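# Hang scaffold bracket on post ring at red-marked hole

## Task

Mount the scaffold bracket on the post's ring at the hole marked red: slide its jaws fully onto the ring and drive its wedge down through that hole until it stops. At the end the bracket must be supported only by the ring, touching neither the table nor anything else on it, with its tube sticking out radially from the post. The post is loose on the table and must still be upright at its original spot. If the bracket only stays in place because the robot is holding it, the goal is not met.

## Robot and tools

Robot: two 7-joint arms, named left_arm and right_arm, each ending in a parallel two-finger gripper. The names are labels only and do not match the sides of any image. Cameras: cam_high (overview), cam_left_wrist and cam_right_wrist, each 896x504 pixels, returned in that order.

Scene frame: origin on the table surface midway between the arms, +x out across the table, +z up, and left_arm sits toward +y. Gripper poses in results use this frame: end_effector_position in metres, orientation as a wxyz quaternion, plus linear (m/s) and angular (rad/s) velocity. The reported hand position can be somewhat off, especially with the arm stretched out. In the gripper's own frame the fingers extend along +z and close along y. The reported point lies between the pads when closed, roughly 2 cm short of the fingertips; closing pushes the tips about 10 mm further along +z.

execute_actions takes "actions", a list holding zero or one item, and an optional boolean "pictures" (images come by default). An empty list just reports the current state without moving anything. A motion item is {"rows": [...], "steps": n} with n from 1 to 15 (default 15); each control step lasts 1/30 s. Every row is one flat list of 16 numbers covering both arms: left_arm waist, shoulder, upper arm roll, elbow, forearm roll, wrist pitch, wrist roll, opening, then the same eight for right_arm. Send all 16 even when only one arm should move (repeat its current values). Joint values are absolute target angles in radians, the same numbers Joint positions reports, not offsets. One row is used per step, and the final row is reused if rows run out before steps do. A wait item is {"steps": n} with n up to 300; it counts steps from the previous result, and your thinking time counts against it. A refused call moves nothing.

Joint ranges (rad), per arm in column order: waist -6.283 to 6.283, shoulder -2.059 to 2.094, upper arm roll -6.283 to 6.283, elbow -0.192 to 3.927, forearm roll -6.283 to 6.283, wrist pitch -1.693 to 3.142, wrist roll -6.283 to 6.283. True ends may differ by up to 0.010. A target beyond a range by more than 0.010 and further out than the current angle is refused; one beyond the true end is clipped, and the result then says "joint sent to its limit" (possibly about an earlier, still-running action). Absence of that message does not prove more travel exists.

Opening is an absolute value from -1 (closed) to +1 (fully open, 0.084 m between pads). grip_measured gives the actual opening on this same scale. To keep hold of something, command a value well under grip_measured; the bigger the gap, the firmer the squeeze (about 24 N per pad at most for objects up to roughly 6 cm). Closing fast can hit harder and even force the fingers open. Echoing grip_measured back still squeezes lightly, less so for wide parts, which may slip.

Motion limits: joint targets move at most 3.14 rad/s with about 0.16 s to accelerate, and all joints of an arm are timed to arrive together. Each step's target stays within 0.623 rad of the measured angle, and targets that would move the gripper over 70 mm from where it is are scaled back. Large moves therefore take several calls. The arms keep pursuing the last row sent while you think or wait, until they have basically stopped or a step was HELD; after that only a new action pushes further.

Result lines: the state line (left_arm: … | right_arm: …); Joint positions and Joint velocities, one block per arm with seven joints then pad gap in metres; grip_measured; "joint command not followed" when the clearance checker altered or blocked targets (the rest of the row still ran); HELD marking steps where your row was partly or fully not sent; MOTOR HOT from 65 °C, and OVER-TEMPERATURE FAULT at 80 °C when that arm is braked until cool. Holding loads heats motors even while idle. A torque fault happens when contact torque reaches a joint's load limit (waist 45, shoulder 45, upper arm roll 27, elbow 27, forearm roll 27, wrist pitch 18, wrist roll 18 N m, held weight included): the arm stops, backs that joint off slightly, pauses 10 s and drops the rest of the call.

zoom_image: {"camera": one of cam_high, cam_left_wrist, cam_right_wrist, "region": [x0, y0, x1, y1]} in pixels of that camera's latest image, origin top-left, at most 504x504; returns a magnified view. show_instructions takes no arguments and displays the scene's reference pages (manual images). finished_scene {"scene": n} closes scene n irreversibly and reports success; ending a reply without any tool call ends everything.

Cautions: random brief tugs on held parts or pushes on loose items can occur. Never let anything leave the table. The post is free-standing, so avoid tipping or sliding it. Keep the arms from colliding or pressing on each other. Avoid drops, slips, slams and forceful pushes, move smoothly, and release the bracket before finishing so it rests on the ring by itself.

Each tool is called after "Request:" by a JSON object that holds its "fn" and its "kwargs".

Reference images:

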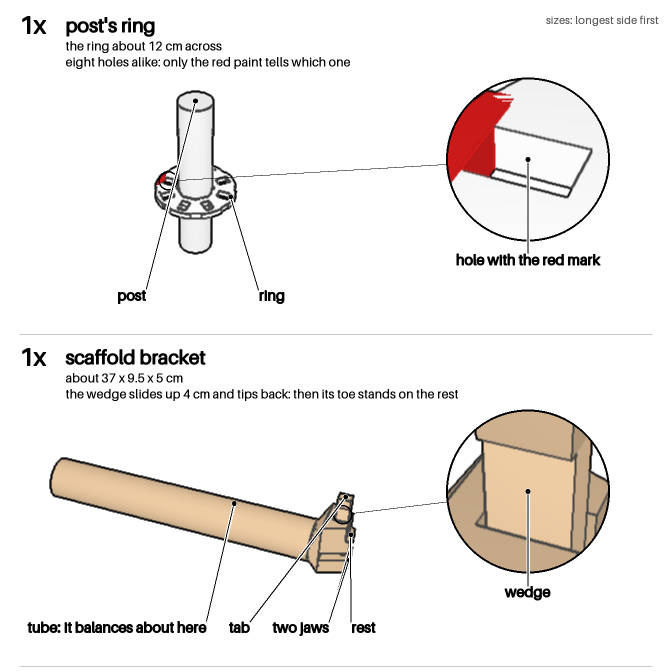

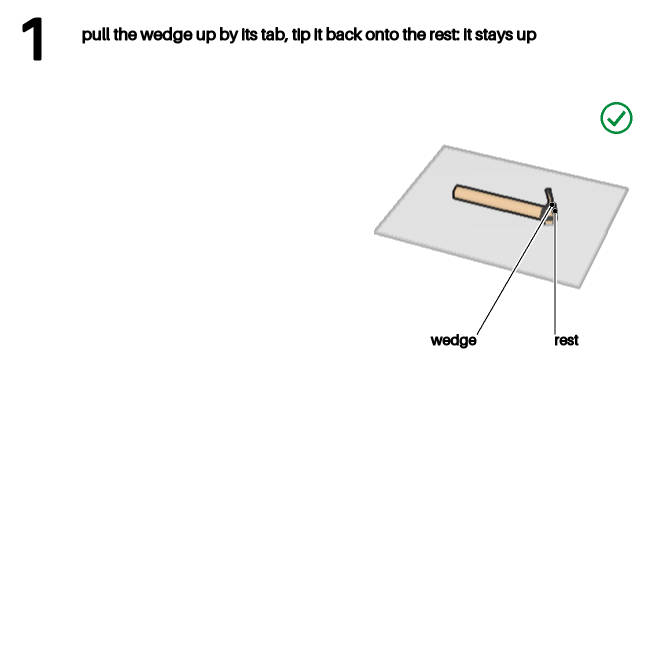

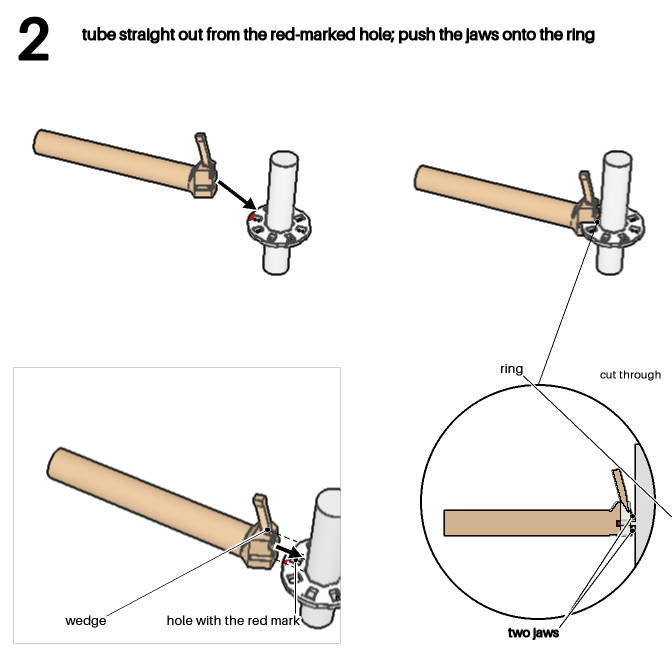

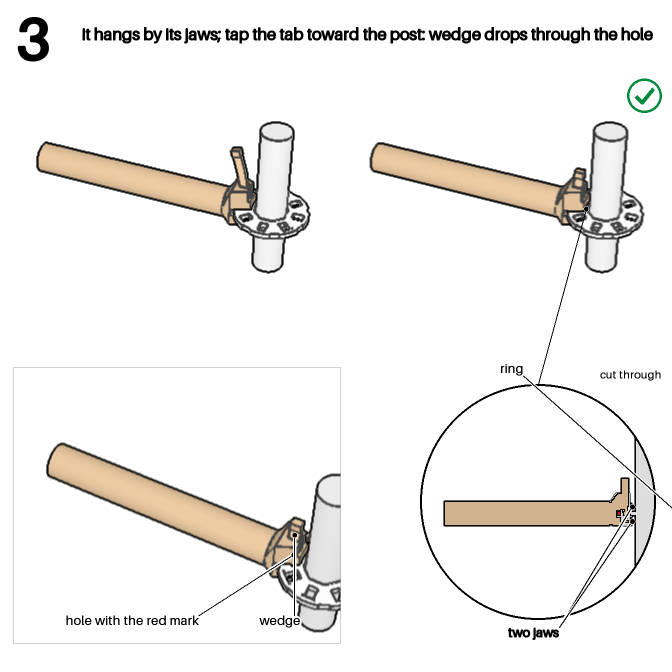

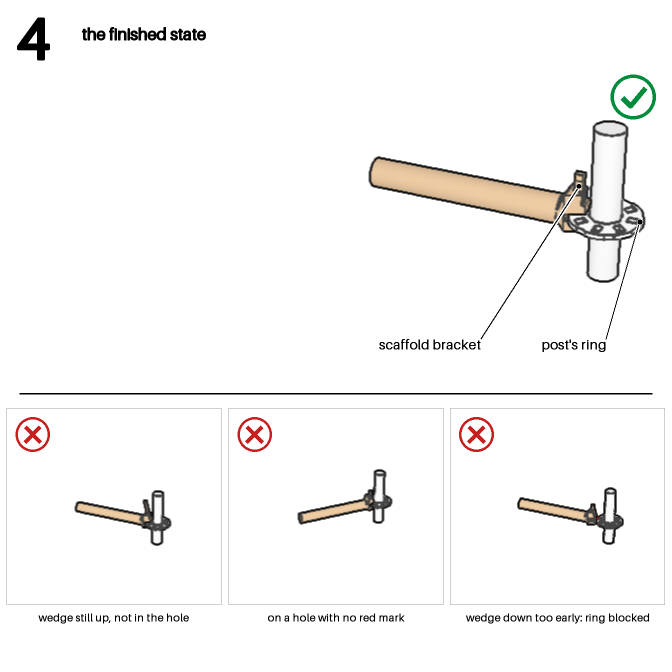

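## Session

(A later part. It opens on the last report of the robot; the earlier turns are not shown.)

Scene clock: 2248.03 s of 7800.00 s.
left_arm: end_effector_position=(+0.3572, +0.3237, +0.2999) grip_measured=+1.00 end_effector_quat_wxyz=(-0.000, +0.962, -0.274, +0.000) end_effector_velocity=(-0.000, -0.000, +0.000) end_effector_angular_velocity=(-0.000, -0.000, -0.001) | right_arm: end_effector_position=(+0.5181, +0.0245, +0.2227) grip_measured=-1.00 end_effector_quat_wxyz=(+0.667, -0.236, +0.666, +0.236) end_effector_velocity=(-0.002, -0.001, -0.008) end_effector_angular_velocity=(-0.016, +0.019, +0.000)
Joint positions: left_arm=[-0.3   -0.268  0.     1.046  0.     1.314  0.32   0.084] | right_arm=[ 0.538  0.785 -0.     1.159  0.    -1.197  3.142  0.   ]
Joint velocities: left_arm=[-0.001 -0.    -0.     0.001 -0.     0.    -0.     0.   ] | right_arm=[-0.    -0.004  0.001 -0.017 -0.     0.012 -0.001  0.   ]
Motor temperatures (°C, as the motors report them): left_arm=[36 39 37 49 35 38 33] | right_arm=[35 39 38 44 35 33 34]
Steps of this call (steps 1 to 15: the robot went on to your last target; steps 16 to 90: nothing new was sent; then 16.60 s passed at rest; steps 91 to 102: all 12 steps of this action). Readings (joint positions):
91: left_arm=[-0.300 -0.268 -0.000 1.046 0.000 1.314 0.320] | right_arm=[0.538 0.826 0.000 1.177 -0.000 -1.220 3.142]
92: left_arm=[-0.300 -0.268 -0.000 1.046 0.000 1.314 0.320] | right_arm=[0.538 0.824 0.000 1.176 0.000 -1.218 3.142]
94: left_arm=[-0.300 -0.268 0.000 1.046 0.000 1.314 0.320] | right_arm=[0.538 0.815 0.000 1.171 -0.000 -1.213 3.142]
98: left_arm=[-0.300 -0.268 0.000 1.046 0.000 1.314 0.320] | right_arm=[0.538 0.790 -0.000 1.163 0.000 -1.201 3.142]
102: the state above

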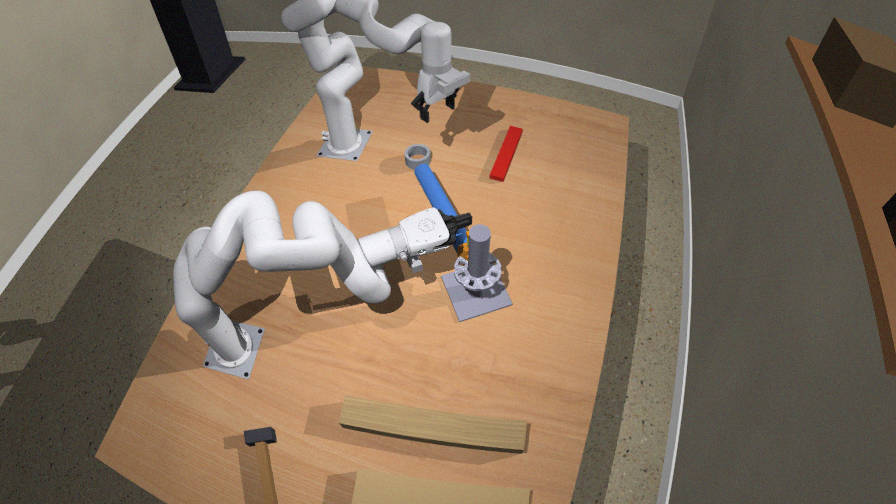

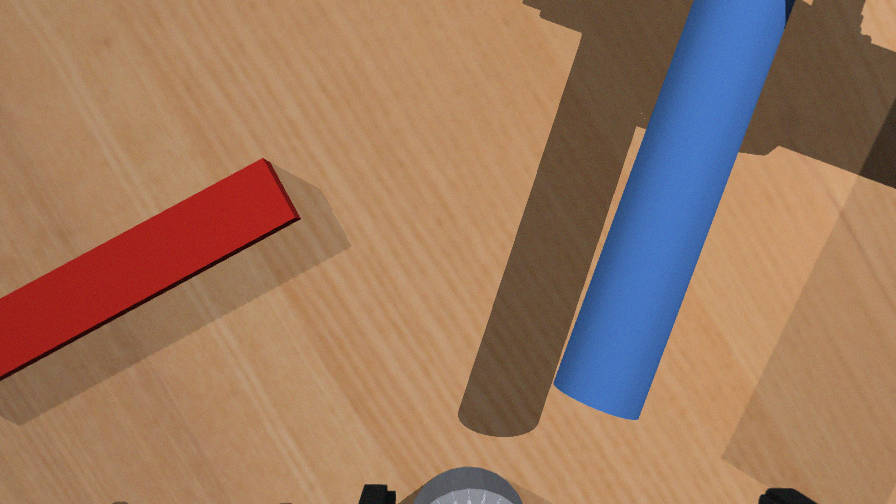

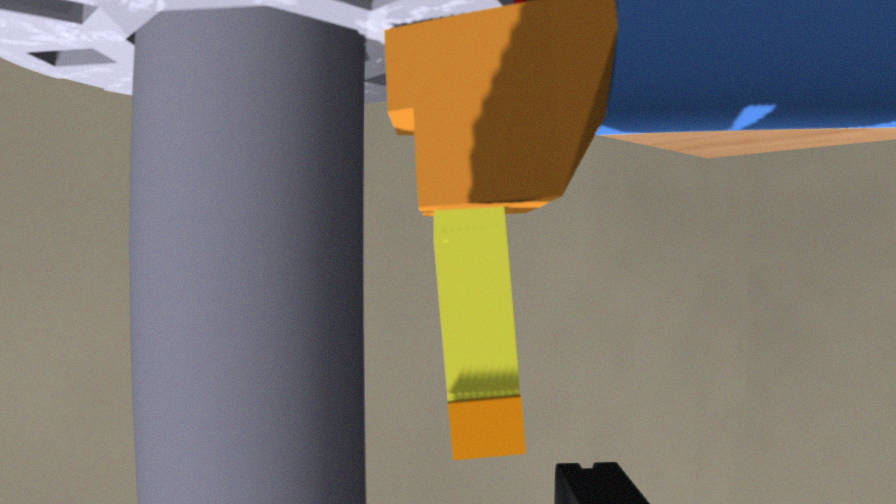

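Request:
{"fn": "execute_actions", "kwargs": {"actions": [{"rows": [[-0.30,-0.268,0,1.046,0,1.314,0.32,1,0.534,0.7840,0,1.1585,0,-1.1962,3.1416,-1],[-0.30,-0.268,0,1.046,0,1.314,0.32,1,0.529,0.7840,0,1.1585,0,-1.1962,3.1416,-1],[-0.30,-0.268,0,1.046,0,1.314,0.32,1,0.524,0.7840,0,1.1585,0,-1.1962,3.1416,-1],[-0.30,-0.268,0,1.046,0,1.314,0.32,1,0.519,0.7840,0,1.1585,0,-1.1962,3.1416,-1],[-0.30,-0.268,0,1.046,0,1.314,0.32,1,0.514,0.7840,0,1.1585,0,-1.1962,3.1416,-1],[-0.30,-0.268,0,1.046,0,1.314,0.32,1,0.509,0.7840,0,1.1585,0,-1.1962,3.1416,-1],[-0.30,-0.268,0,1.046,0,1.314,0.32,1,0.505,0.7840,0,1.1585,0,-1.1962,3.1416,-1],[-0.30,-0.268,0,1.046,0,1.314,0.32,1,0.505,0.7840,0,1.1585,0,-1.1962,3.1416,-1],[-0.30,-0.268,0,1.046,0,1.314,0.32,1,0.505,0.7840,0,1.1585,0,-1.1962,3.1416,-1],[-0.30,-0.268,0,1.046,0,1.314,0.32,1,0.505,0.7840,0,1.1585,0,-1.1962,3.1416,-1],[-0.30,-0.268,0,1.046,0,1.314,0.32,1,0.505,0.7868,0,1.1597,0,-1.1978,3.1416,-1],[-0.30,-0.268,0,1.046,0,1.314,0.32,1,0.505,0.7896,0,1.1609,0,-1.1994,3.1416,-1],[-0.30,-0.268,0,1.046,0,1.314,0.32,1,0.505,0.7924,0,1.1622,0,-1.2009,3.1416,-1]], "steps": 15}], "pictures": false}}

Request:
{"fn": "execute_actions", "kwargs": {"actions": [{"steps": 10}]}}

Scene clock: 2263.80 s of 7800.00 s.
left_arm: end_effector_position=(+0.3572, +0.3237, +0.2999) grip_measured=+1.00 end_effector_quat_wxyz=(-0.000, +0.962, -0.274, -0.000) end_effector_velocity=(+0.000, -0.000, +0.000) end_effector_angular_velocity=(+0.000, -0.000, +0.001) | right_arm: end_effector_position=(+0.5318, +0.0071, +0.2210) grip_measured=-1.00 end_effector_quat_wxyz=(+0.670, -0.225, +0.670, +0.225) end_effector_velocity=(-0.002, +0.000, -0.025) end_effector_angular_velocity=(-0.008, +0.022, +0.002)
Joint positions: left_arm=[-0.3   -0.268  0.     1.046 -0.     1.314  0.32   0.084] | right_arm=[ 0.506  0.79   0.     1.161 -0.    -1.199  3.142  0.   ]
Joint velocities: left_arm=[-0.001 -0.     0.     0.     0.    -0.    -0.001  0.   ] | right_arm=[-0.003  0.046  0.007  0.007 -0.001 -0.017  0.003  0.   ]
Motor temperatures (°C, as the motors report them): left_arm=[36 39 37 49 35 38 33] | right_arm=[35 39 38 44 35 33 34]
Steps of this call (steps 1 to 15: the robot went on to your last target; steps 16 to 90: nothing new was sent; then 12.27 s passed at rest; steps 91 to 105: all 15 steps of this action). Readings (joint positions):
91: left_arm=[-0.300 -0.268 0.000 1.046 0.000 1.314 0.320] | right_arm=[0.538 0.784 0.000 1.158 -0.000 -1.196 3.142]
92: left_arm=[-0.300 -0.268 0.000 1.046 0.000 1.314 0.320] | right_arm=[0.537 0.784 0.000 1.158 -0.000 -1.196 3.142]
94: left_arm=[-0.300 -0.268 0.000 1.046 -0.000 1.314 0.320] | right_arm=[0.532 0.784 0.001 1.159 -0.000 -1.196 3.142]
98: left_arm=[-0.300 -0.268 0.000 1.046 0.000 1.314 0.320] | right_arm=[0.514 0.784 -0.000 1.159 0.000 -1.196 3.142]
105: the state above

Scene clock: 2264.13 s of 7800.00 s.
left_arm: end_effector_position=(+0.3572, +0.3237, +0.2999) grip_measured=+1.00 end_effector_quat_wxyz=(-0.000, +0.962, -0.274, -0.000) end_effector_velocity=(-0.000, +0.001, -0.000) end_effector_angular_velocity=(+0.000, +0.001, +0.001) | right_arm: end_effector_position=(+0.5322, +0.0066, +0.2201) grip_measured=-1.00 end_effector_quat_wxyz=(+0.670, -0.225, +0.670, +0.225) end_effector_velocity=(+0.000, -0.000, +0.000) end_effector_angular_velocity=(-0.000, -0.001, -0.001)
Joint positions: left_arm=[-0.3   -0.268  0.     1.046 -0.     1.314  0.32   0.084] | right_arm=[ 0.505  0.792  0.     1.162 -0.    -1.201  3.142  0.   ]
Joint velocities: left_arm=[ 0.001  0.     0.001 -0.001  0.    -0.    -0.    -0.   ] | right_arm=[-0.001 -0.001  0.001 -0.     0.001 -0.    -0.002  0.   ]
Motor temperatures (°C, as the motors report them): left_arm=[36 39 37 49 35 38 33] | right_arm=[35 39 38 44 35 33 34]
Steps of this call (steps 1 to 10: the robot went on to your last target). Readings (joint positions):
1: left_arm=[-0.300 -0.268 -0.000 1.046 -0.000 1.314 0.320] | right_arm=[0.506 0.791 0.000 1.161 -0.000 -1.200 3.142]
2: left_arm=[-0.300 -0.268 0.000 1.046 -0.000 1.314 0.320] | right_arm=[0.506 0.792 0.000 1.161 -0.000 -1.200 3.142]
4: left_arm=[-0.300 -0.268 0.000 1.046 -0.000 1.314 0.320] | right_arm=[0.505 0.792 0.000 1.162 -0.000 -1.201 3.142]
8: left_arm=[-0.300 -0.268 0.000 1.046 0.000 1.314 0.320] | right_arm=[0.505 0.792 0.000 1.162 -0.000 -1.201 3.142]
10: the state above

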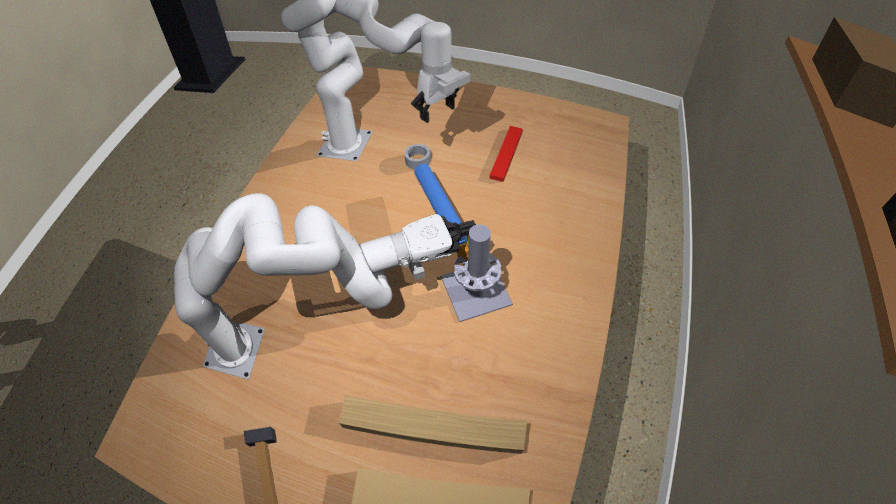

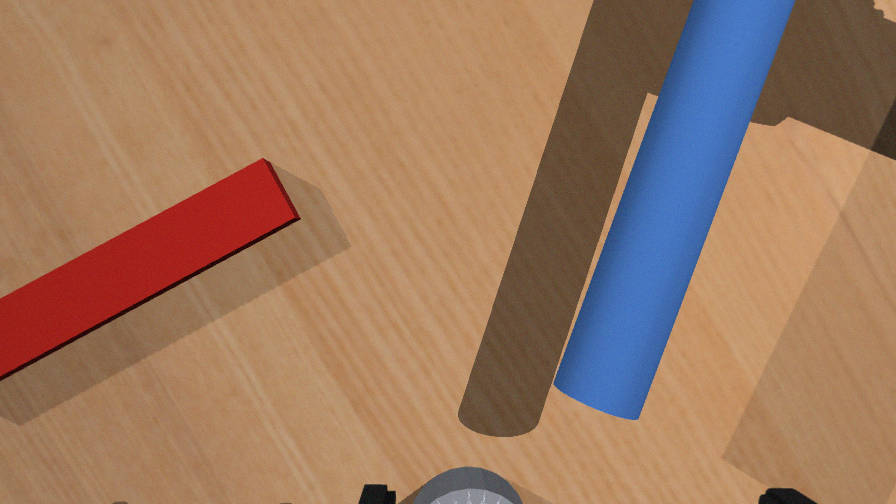

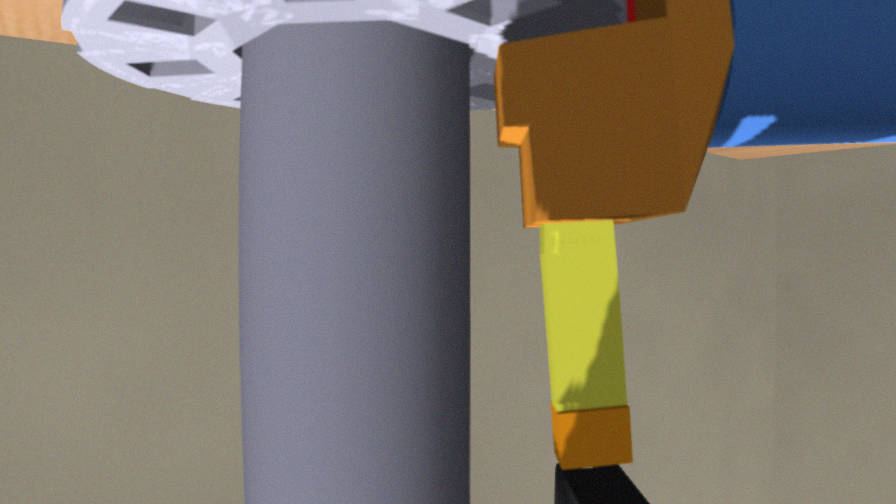

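Request:
{"fn": "execute_actions", "kwargs": {"actions": [{"rows": [[-0.30,-0.268,0,1.046,0,1.314,0.32,1,0.505,0.7943,0,1.1630,0,-1.2020,3.1416,-1],[-0.30,-0.268,0,1.046,0,1.314,0.32,1,0.505,0.7961,0,1.1638,0,-1.2031,3.1416,-1],[-0.30,-0.268,0,1.046,0,1.314,0.32,1,0.505,0.7980,0,1.1646,0,-1.2041,3.1416,-1],[-0.30,-0.268,0,1.046,0,1.314,0.32,1,0.505,0.7998,0,1.1654,0,-1.2052,3.1416,-1],[-0.30,-0.268,0,1.046,0,1.314,0.32,1,0.505,0.8017,0,1.1662,0,-1.2063,3.1416,-1],[-0.30,-0.268,0,1.046,0,1.314,0.32,1,0.505,0.8036,0,1.1670,0,-1.2074,3.1416,-1],[-0.30,-0.268,0,1.046,0,1.314,0.32,1,0.505,0.8054,0,1.1678,0,-1.2084,3.1416,-1],[-0.30,-0.268,0,1.046,0,1.314,0.32,1,0.505,0.8073,0,1.1686,0,-1.2095,3.1416,-1],[-0.30,-0.268,0,1.046,0,1.314,0.32,1,0.505,0.8091,0,1.1694,0,-1.2106,3.1416,-1],[-0.30,-0.268,0,1.046,0,1.314,0.32,1,0.505,0.8110,0,1.1702,0,-1.2117,3.1416,-1],[-0.30,-0.268,0,1.046,0,1.314,0.32,1,0.505,0.8128,0,1.1710,0,-1.2127,3.1416,-1],[-0.30,-0.268,0,1.046,0,1.314,0.32,1,0.505,0.8147,0,1.1718,0,-1.2138,3.1416,-1]], "steps": 15}]}}

Scene clock: 2279.13 s of 7800.00 s.
left_arm: end_effector_position=(+0.3572, +0.3237, +0.2999) grip_measured=+1.00 end_effector_quat_wxyz=(-0.000, +0.962, -0.274, -0.000) end_effector_velocity=(+0.000, -0.000, +0.001) end_effector_angular_velocity=(-0.000, -0.001, -0.000) | right_arm: end_effector_position=(+0.5324, +0.0068, +0.2150) grip_measured=-1.00 end_effector_quat_wxyz=(+0.672, -0.224, +0.669, +0.225) end_effector_velocity=(+0.000, +0.001, -0.002) end_effector_angular_velocity=(+0.007, -0.008, +0.001)
Joint positions: left_arm=[-0.3   -0.268 -0.     1.046  0.     1.314  0.32   0.084] | right_arm=[ 0.505  0.811  0.     1.173 -0.    -1.215  3.142  0.   ]
Joint velocities: left_arm=[ 0.    -0.    -0.     0.001  0.    -0.     0.     0.   ] | right_arm=[ 0.     0.017  0.001  0.012 -0.001 -0.015  0.001  0.   ]
Motor temperatures (°C, as the motors report them): left_arm=[36 39 37 49 35 38 33] | right_arm=[35 39 38 44 35 33 34]
Steps of this call (steps 1 to 15: the robot went on to your last target; steps 16 to 90: nothing new was sent; then 11.50 s passed at rest; steps 91 to 105: all 15 steps of this action). Readings (joint positions):
91: left_arm=[-0.300 -0.268 -0.000 1.046 -0.000 1.314 0.320] | right_arm=[0.505 0.792 -0.000 1.162 -0.000 -1.201 3.142]
92: left_arm=[-0.300 -0.268 0.000 1.046 0.000 1.314 0.320] | right_arm=[0.505 0.793 -0.000 1.163 -0.000 -1.201 3.142]
94: left_arm=[-0.300 -0.268 0.000 1.046 -0.000 1.314 0.320] | right_arm=[0.505 0.795 -0.000 1.164 0.000 -1.203 3.142]
98: left_arm=[-0.300 -0.268 -0.000 1.046 -0.000 1.314 0.320] | right_arm=[0.505 0.802 0.000 1.166 -0.000 -1.206 3.142]
105: the state above

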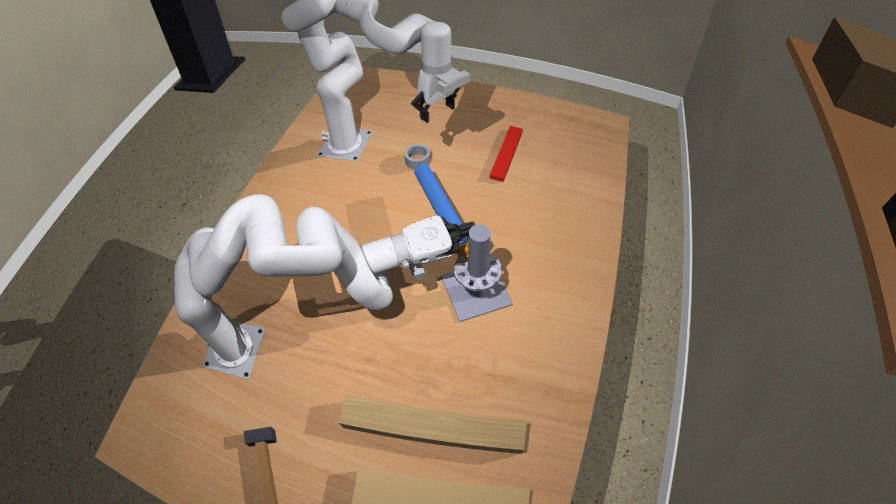

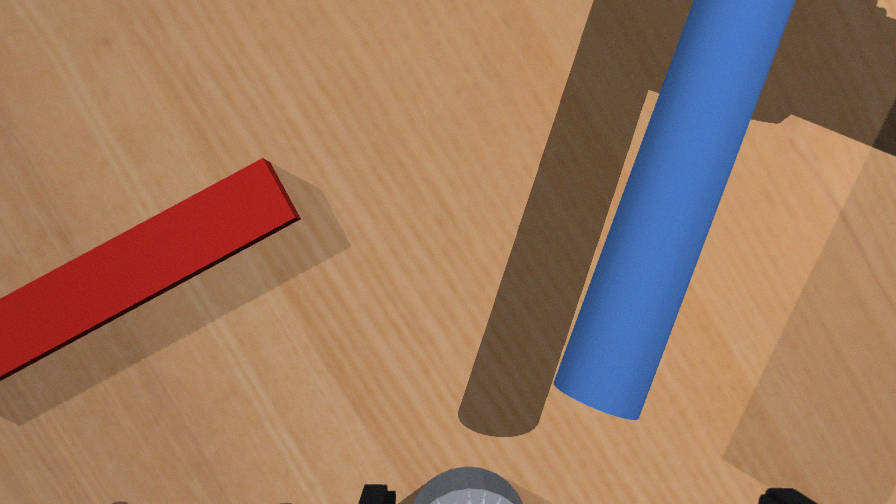

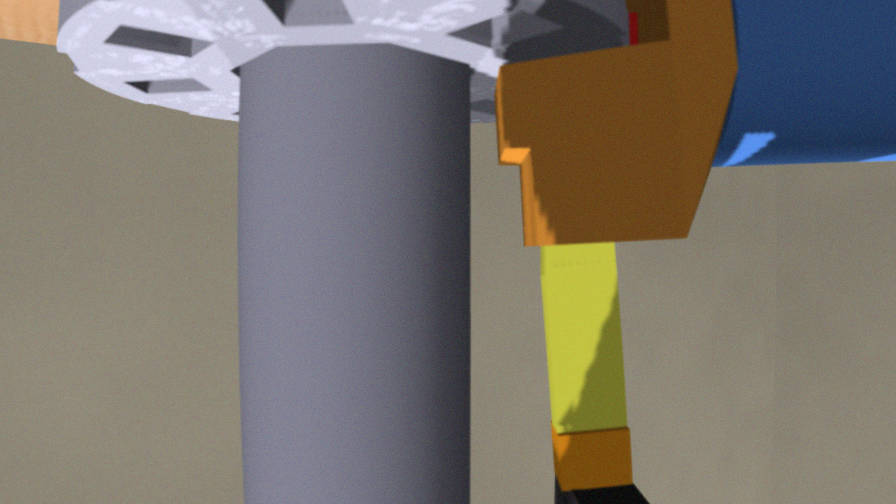

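Blocked – back off.

Request:
{"fn": "execute_actions", "kwargs": {"actions": [{"rows": [[-0.30,-0.268,0,1.046,0,1.314,0.32,1,0.505,0.8036,0,1.1670,0,-1.2074,3.1416,-1],[-0.30,-0.268,0,1.046,0,1.314,0.32,1,0.505,0.7980,0,1.1646,0,-1.2041,3.1416,-1],[-0.30,-0.268,0,1.046,0,1.314,0.32,1,0.505,0.7924,0,1.1622,0,-1.2009,3.1416,-1],[-0.30,-0.268,0,1.046,0,1.314,0.32,1,0.505,0.7840,0,1.1585,0,-1.1962,3.1416,-1]], "steps": 15}]}}

Scene clock: 2287.77 s of 7800.00 s.
left_arm: end_effector_position=(+0.3572, +0.3237, +0.2999) grip_measured=+1.00 end_effector_quat_wxyz=(-0.000, +0.962, -0.274, -0.000) end_effector_velocity=(+0.000, -0.000, +0.001) end_effector_angular_velocity=(-0.001, -0.002, +0.000) | right_arm: end_effector_position=(+0.5318, +0.0055, +0.2174) grip_measured=-1.00 end_effector_quat_wxyz=(+0.667, -0.226, +0.674, +0.223) end_effector_velocity=(+0.004, +0.002, +0.027) end_effector_angular_velocity=(+0.030, -0.047, -0.001)
Joint positions: left_arm=[-0.3   -0.268  0.     1.046  0.     1.314  0.32   0.084] | right_arm=[ 0.505  0.788 -0.001  1.154  0.    -1.194  3.142  0.   ]
Joint velocities: left_arm=[-0.    -0.    -0.001  0.002 -0.     0.    -0.001 -0.   ] | right_arm=[-0.001 -0.021 -0.001  0.022 -0.    -0.012 -0.003  0.   ]
Motor temperatures (°C, as the motors report them): left_arm=[36 39 37 49 35 38 33] | right_arm=[35 39 38 43 35 33 34]
Steps of this call (steps 1 to 15: the robot went on to your last target; steps 16 to 90: nothing new was sent; then 5.13 s passed at rest; steps 91 to 105: all 15 steps of this action). Readings (joint positions):
91: left_arm=[-0.300 -0.268 0.000 1.046 -0.000 1.314 0.320] | right_arm=[0.505 0.814 0.000 1.172 -0.000 -1.215 3.142]
92: left_arm=[-0.300 -0.268 0.000 1.046 -0.000 1.314 0.320] | right_arm=[0.505 0.812 0.000 1.171 -0.000 -1.214 3.142]
94: left_arm=[-0.300 -0.268 0.000 1.046 0.000 1.314 0.320] | right_arm=[0.505 0.805 0.000 1.165 -0.000 -1.206 3.142]
98: left_arm=[-0.300 -0.268 -0.000 1.046 -0.000 1.314 0.320] | right_arm=[0.505 0.793 0.000 1.154 0.000 -1.195 3.142]
105: the state above

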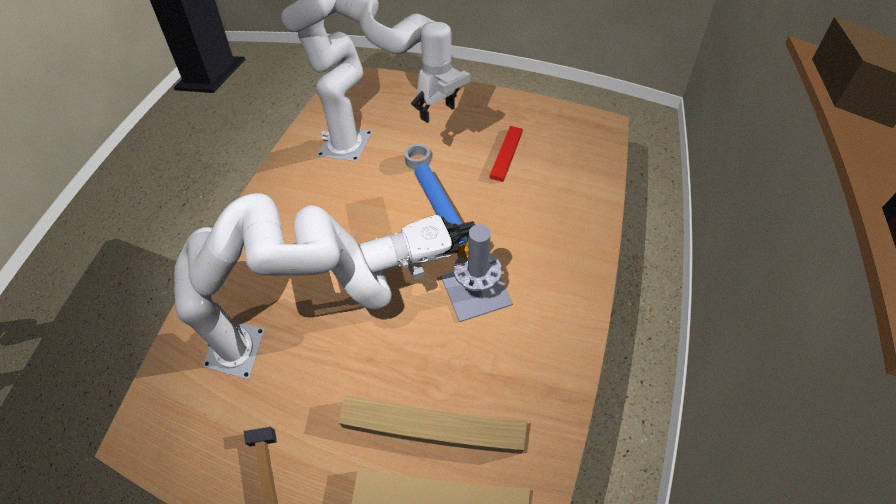

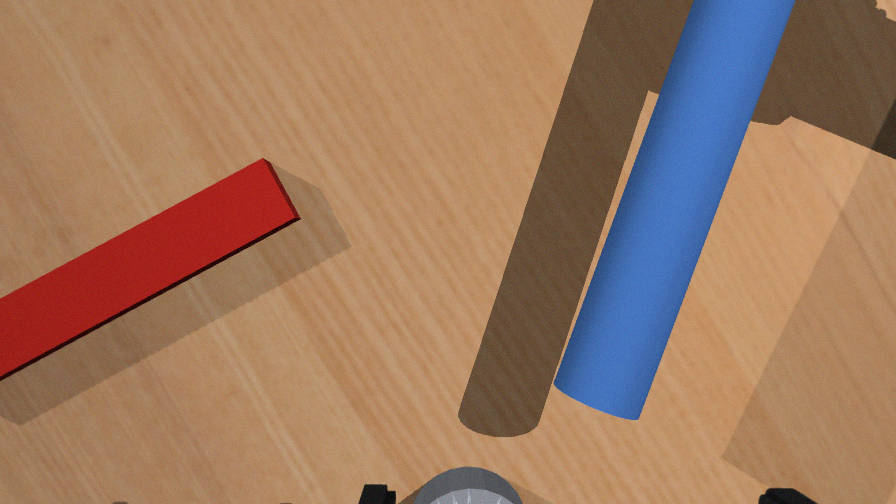

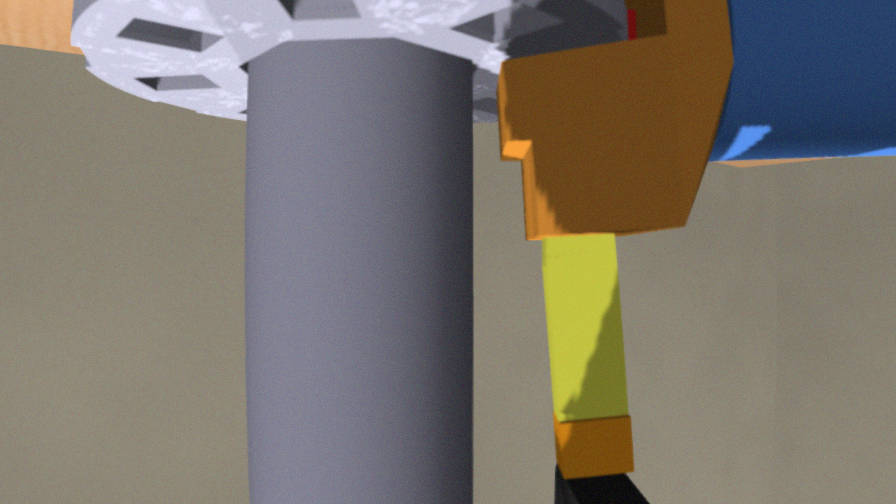

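Request:
{"fn": "execute_actions", "kwargs": {"actions": [{"rows": [[-0.30,-0.268,0,1.046,0,1.314,0.32,1,0.505,0.770,0,1.130,0,-1.211,3.1416,-1],[-0.30,-0.268,0,1.046,0,1.314,0.32,1,0.507,0.755,0,1.095,0,-1.231,3.1416,-1],[-0.30,-0.268,0,1.046,0,1.314,0.32,1,0.510,0.738,0,1.055,0,-1.254,3.1416,-1],[-0.30,-0.268,0,1.046,0,1.314,0.32,1,0.514,0.722,0,1.015,0,-1.278,3.1416,-1],[-0.32,-0.22,0,1.10,0,1.32,0.316,1,0.519,0.708,0,0.975,0,-1.304,3.1416,-1],[-0.35,-0.15,0,1.18,0,1.33,0.31,1,0.525,0.700,0,0.935,0,-1.336,3.1416,-1],[-0.39,-0.07,0,1.27,0,1.34,0.30,1,0.531,0.700,0,0.895,0,-1.376,3.1416,-1],[-0.43,0.01,0,1.36,0,1.35,0.295,1,0.537,0.708,0,0.860,0,-1.419,3.1416,-1],[-0.47,0.09,0,1.45,0,1.36,0.285,1,0.543,0.720,0,0.828,0,-1.463,3.1416,-1],[-0.51,0.17,0,1.54,0,1.37,0.28,1,0.549,0.735,0,0.798,0,-1.508,3.1416,-1],[-0.55,0.25,0,1.63,0,1.38,0.27,1,0.554,0.750,0,0.770,0,-1.551,3.1416,-1],[-0.59,0.33,0,1.72,0,1.39,0.262,1,0.558,0.760,0,0.750,0,-1.581,3.1416,-1],[-0.63,0.41,0,1.81,0,1.40,0.254,1,0.56,0.7666,0,0.7373,0,-1.6001,3.1416,-1],[-0.66,0.49,0,1.90,0,1.41,0.248,1,0.56,0.7666,0,0.7373,0,-1.6001,3.1416,-1],[-0.69,0.57,0,1.985,0,1.415,0.242,1,0.56,0.7666,0,0.7373,0,-1.6001,3.1416,-1]], "steps": 15}], "pictures": false}}

Request:
{"fn": "execute_actions", "kwargs": {"actions": [{"rows": [[-0.69,0.57,0,1.985,0,1.415,0.242,1,0.56,0.7666,0,0.7373,0,-1.6001,3.1416,-1],[-0.69,0.57,0,1.985,0,1.415,0.242,1,0.56,0.7666,0,0.7373,0,-1.6001,3.1416,-1],[-0.69,0.57,0,1.985,0,1.415,0.242,1,0.56,0.7666,0,0.7373,0,-1.6001,3.1416,-1],[-0.69,0.57,0,1.985,0,1.415,0.242,1,0.56,0.7666,0,0.7373,0,-1.6001,3.1416,-1],[-0.69,0.57,0,1.985,0,1.415,0.242,1,0.56,0.7666,0,0.7373,0,-1.6001,3.1416,-1],[-0.69,0.57,0,1.985,0,1.415,0.242,1,0.56,0.7666,0,0.7373,0,-1.6001,3.1416,-1],[-0.7153,0.6557,0,2.0733,0,1.4176,0.2367,1,0.56,0.7666,0,0.7373,0,-1.6001,3.1416,-1]], "steps": 15}], "pictures": false}}

Request:
{"fn": "execute_actions", "kwargs": {"actions": [{"steps": 20}]}}

Scene clock: 2332.07 s of 7800.00 s.
left_arm: end_effector_position=(+0.4233, +0.2354, +0.3083) grip_measured=+1.00 end_effector_quat_wxyz=(+0.000, +0.944, -0.329, +0.000) end_effector_velocity=(+0.205, -0.365, -0.023) end_effector_angular_velocity=(+0.001, +0.004, -0.430) | right_arm: end_effector_position=(+0.4229, -0.0410, +0.1798) grip_measured=-1.00 end_effector_quat_wxyz=(+0.663, -0.241, +0.667, +0.240) end_effector_velocity=(-0.227, -0.107, -0.171) end_effector_angular_velocity=(-0.073, +0.095, +0.110)
Joint positions: left_arm=[-0.444  0.035 -0.     1.388 -0.     1.352  0.291  0.084] | right_arm=[ 0.553  0.751  0.001  0.781 -0.    -1.536  3.142  0.   ]
Joint velocities: left_arm=[-0.535  1.121 -0.001  1.257  0.     0.139 -0.106  0.   ] | right_arm=[ 0.104  0.268  0.006 -0.614 -0.002 -0.762  0.     0.   ]
Motor temperatures (°C, as the motors report them): left_arm=[36 39 37 49 35 38 33] | right_arm=[35 39 38 44 35 33 34]
Steps of this call (steps 1 to 15: the robot went on to your last target; steps 16 to 90: nothing new was sent; then 40.80 s passed at rest; steps 91 to 105: all 15 steps of this action). Readings (joint positions):
91: left_arm=[-0.300 -0.268 -0.000 1.046 -0.000 1.314 0.320] | right_arm=[0.505 0.784 0.000 1.158 0.000 -1.196 3.142]
92: left_arm=[-0.300 -0.268 0.000 1.046 0.000 1.314 0.320] | right_arm=[0.505 0.782 0.000 1.155 0.000 -1.198 3.142]
94: left_arm=[-0.300 -0.268 0.000 1.046 -0.000 1.314 0.320] | right_arm=[0.506 0.768 -0.000 1.124 0.000 -1.216 3.142]
98: left_arm=[-0.316 -0.229 0.003 1.091 0.000 1.321 0.316] | right_arm=[0.517 0.721 -0.001 1.002 0.000 -1.293 3.142]
105: the state above

Scene clock: 2332.57 s of 7800.00 s.
left_arm: end_effector_position=(+0.4816, +0.0472, +0.2510) grip_measured=+1.00 end_effector_quat_wxyz=(+0.000, +0.907, -0.420, -0.001) end_effector_velocity=(-0.012, -0.307, -0.174) end_effector_angular_velocity=(+0.013, +0.057, -0.334) | right_arm: end_effector_position=(+0.4071, -0.0496, +0.1733) grip_measured=-1.00 end_effector_quat_wxyz=(+0.664, -0.243, +0.664, +0.243) end_effector_velocity=(-0.002, -0.000, -0.002) end_effector_angular_velocity=(-0.002, +0.003, +0.002)
Joint positions: left_arm=[-0.688  0.59  -0.001  1.999 -0.     1.411  0.242  0.084] | right_arm=[ 0.56   0.766 -0.     0.738  0.    -1.6    3.142  0.   ]
Joint velocities: left_arm=[-0.375  0.856 -0.033  0.876 -0.003  0.073 -0.068 -0.   ] | right_arm=[ 0.001  0.002  0.001 -0.005 -0.    -0.003  0.     0.   ]
Motor temperatures (°C, as the motors report them): left_arm=[36 39 37 49 35 38 33] | right_arm=[35 39 38 44 35 33 34]
Steps of this call (steps 1 to 15: all 15 steps of this action). Readings (joint positions):
1: left_arm=[-0.461 0.072 -0.000 1.430 -0.000 1.357 0.288] | right_arm=[0.555 0.759 0.001 0.764 -0.000 -1.557 3.142]
2: left_arm=[-0.479 0.110 -0.001 1.471 -0.000 1.361 0.284] | right_arm=[0.557 0.763 0.001 0.755 -0.000 -1.571 3.142]
4: left_arm=[-0.513 0.185 -0.001 1.554 -0.000 1.370 0.277] | right_arm=[0.559 0.765 0.000 0.746 -0.000 -1.586 3.142]
8: left_arm=[-0.581 0.334 -0.001 1.720 -0.000 1.387 0.264] | right_arm=[0.559 0.765 -0.000 0.741 0.000 -1.597 3.142]
15: the state above

Scene clock: 2333.23 s of 7800.00 s.
left_arm: end_effector_position=(+0.4827, +0.0254, +0.2403) grip_measured=+1.00 end_effector_quat_wxyz=(-0.000, +0.903, -0.429, +0.000) end_effector_velocity=(-0.001, -0.002, -0.001) end_effector_angular_velocity=(+0.000, +0.001, -0.003) | right_arm: end_effector_position=(+0.4068, -0.0496, +0.1730) grip_measured=-1.00 end_effector_quat_wxyz=(+0.664, -0.243, +0.664, +0.243) end_effector_velocity=(-0.001, +0.001, +0.000) end_effector_angular_velocity=(+0.001, +0.000, +0.002)
Joint positions: left_arm=[-0.715  0.655  0.     2.073  0.     1.418  0.237  0.084] | right_arm=[ 0.56   0.767 -0.     0.737 -0.    -1.6    3.142  0.   ]
Joint velocities: left_arm=[-0.003  0.002 -0.     0.001  0.    -0.     0.    -0.   ] | right_arm=[ 0.001 -0.    -0.    -0.    -0.002 -0.     0.001  0.   ]
Motor temperatures (°C, as the motors report them): left_arm=[36 39 37 49 35 38 33] | right_arm=[35 39 38 44 35 33 34]
Steps of this call (steps 1 to 20: the robot went on to your last target). Readings (joint positions):
1: left_arm=[-0.699 0.614 -0.002 2.022 -0.000 1.413 0.241] | right_arm=[0.560 0.766 -0.000 0.738 0.000 -1.600 3.142]
2: left_arm=[-0.706 0.629 -0.003 2.037 -0.000 1.415 0.239] | right_arm=[0.560 0.766 -0.000 0.738 0.000 -1.600 3.142]
4: left_arm=[-0.712 0.644 -0.002 2.055 -0.000 1.417 0.238] | right_arm=[0.560 0.766 -0.000 0.738 0.000 -1.600 3.142]
8: left_arm=[-0.712 0.650 0.002 2.071 0.000 1.417 0.237] | right_arm=[0.560 0.767 -0.000 0.737 0.000 -1.600 3.142]
20: the state above

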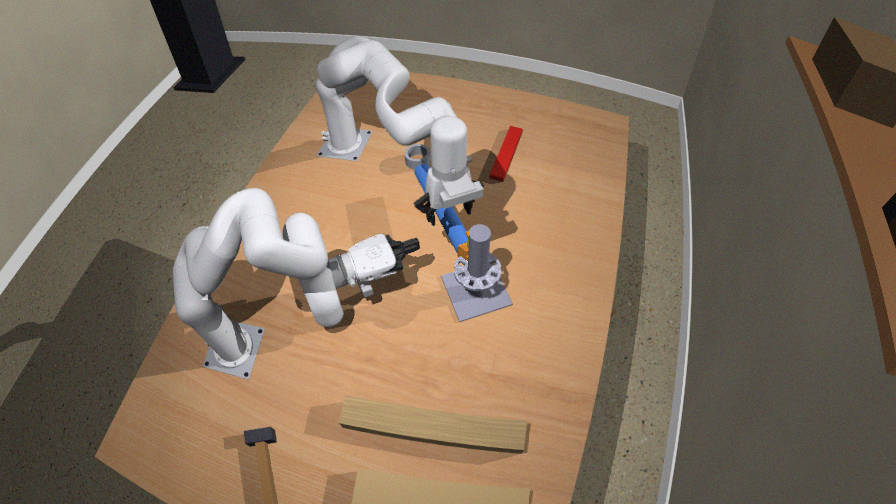

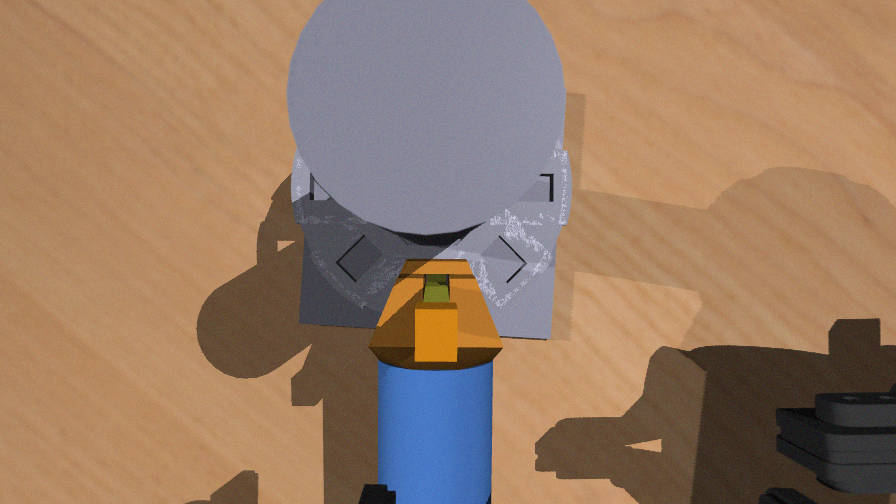

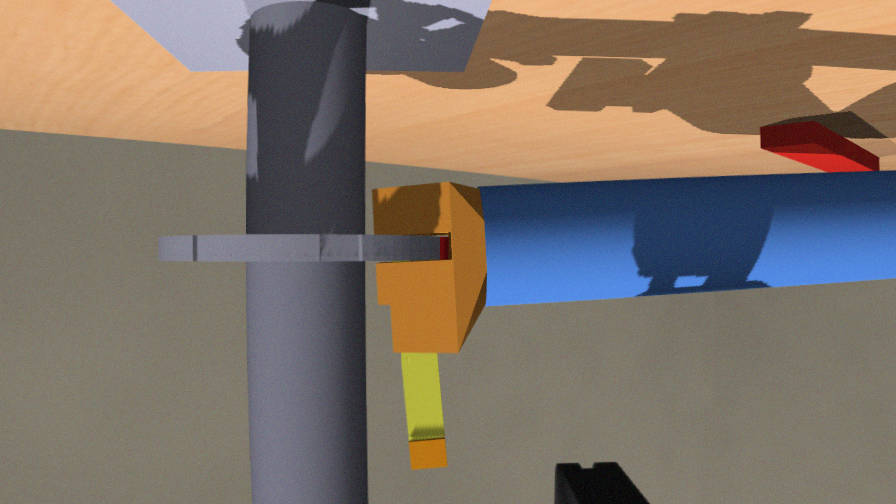

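Request:
{"fn": "zoom_image", "kwargs": {"camera": "cam_left_wrist", "region": [280, 140, 590, 380]}}

Region (280, 140, 590, 380) of cam_left_wrist's 896x504 image, scaled by 1.626, with more detail than that image has; it fills the top 390 rows of this view, and the rest is white.

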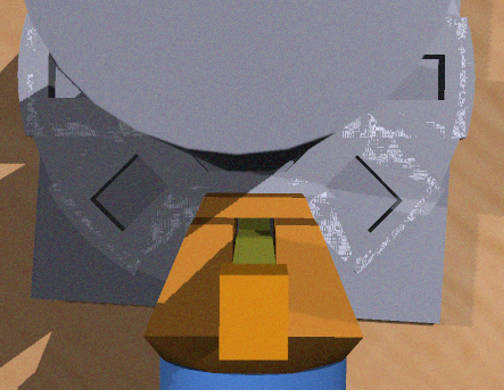

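Request:
{"fn": "zoom_image", "kwargs": {"camera": "cam_left_wrist", "region": [350, 300, 520, 504]}}

Region (350, 300, 520, 504) of cam_left_wrist's 896x504 image, scaled by 2.471, with more detail than that image has.

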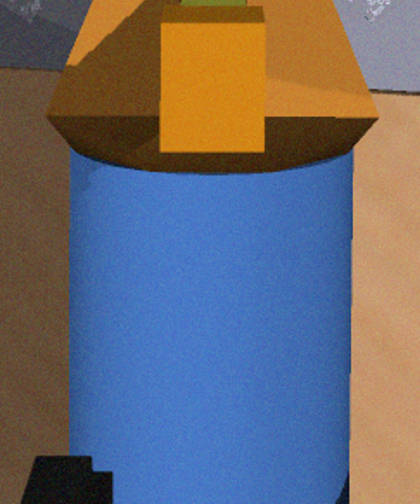

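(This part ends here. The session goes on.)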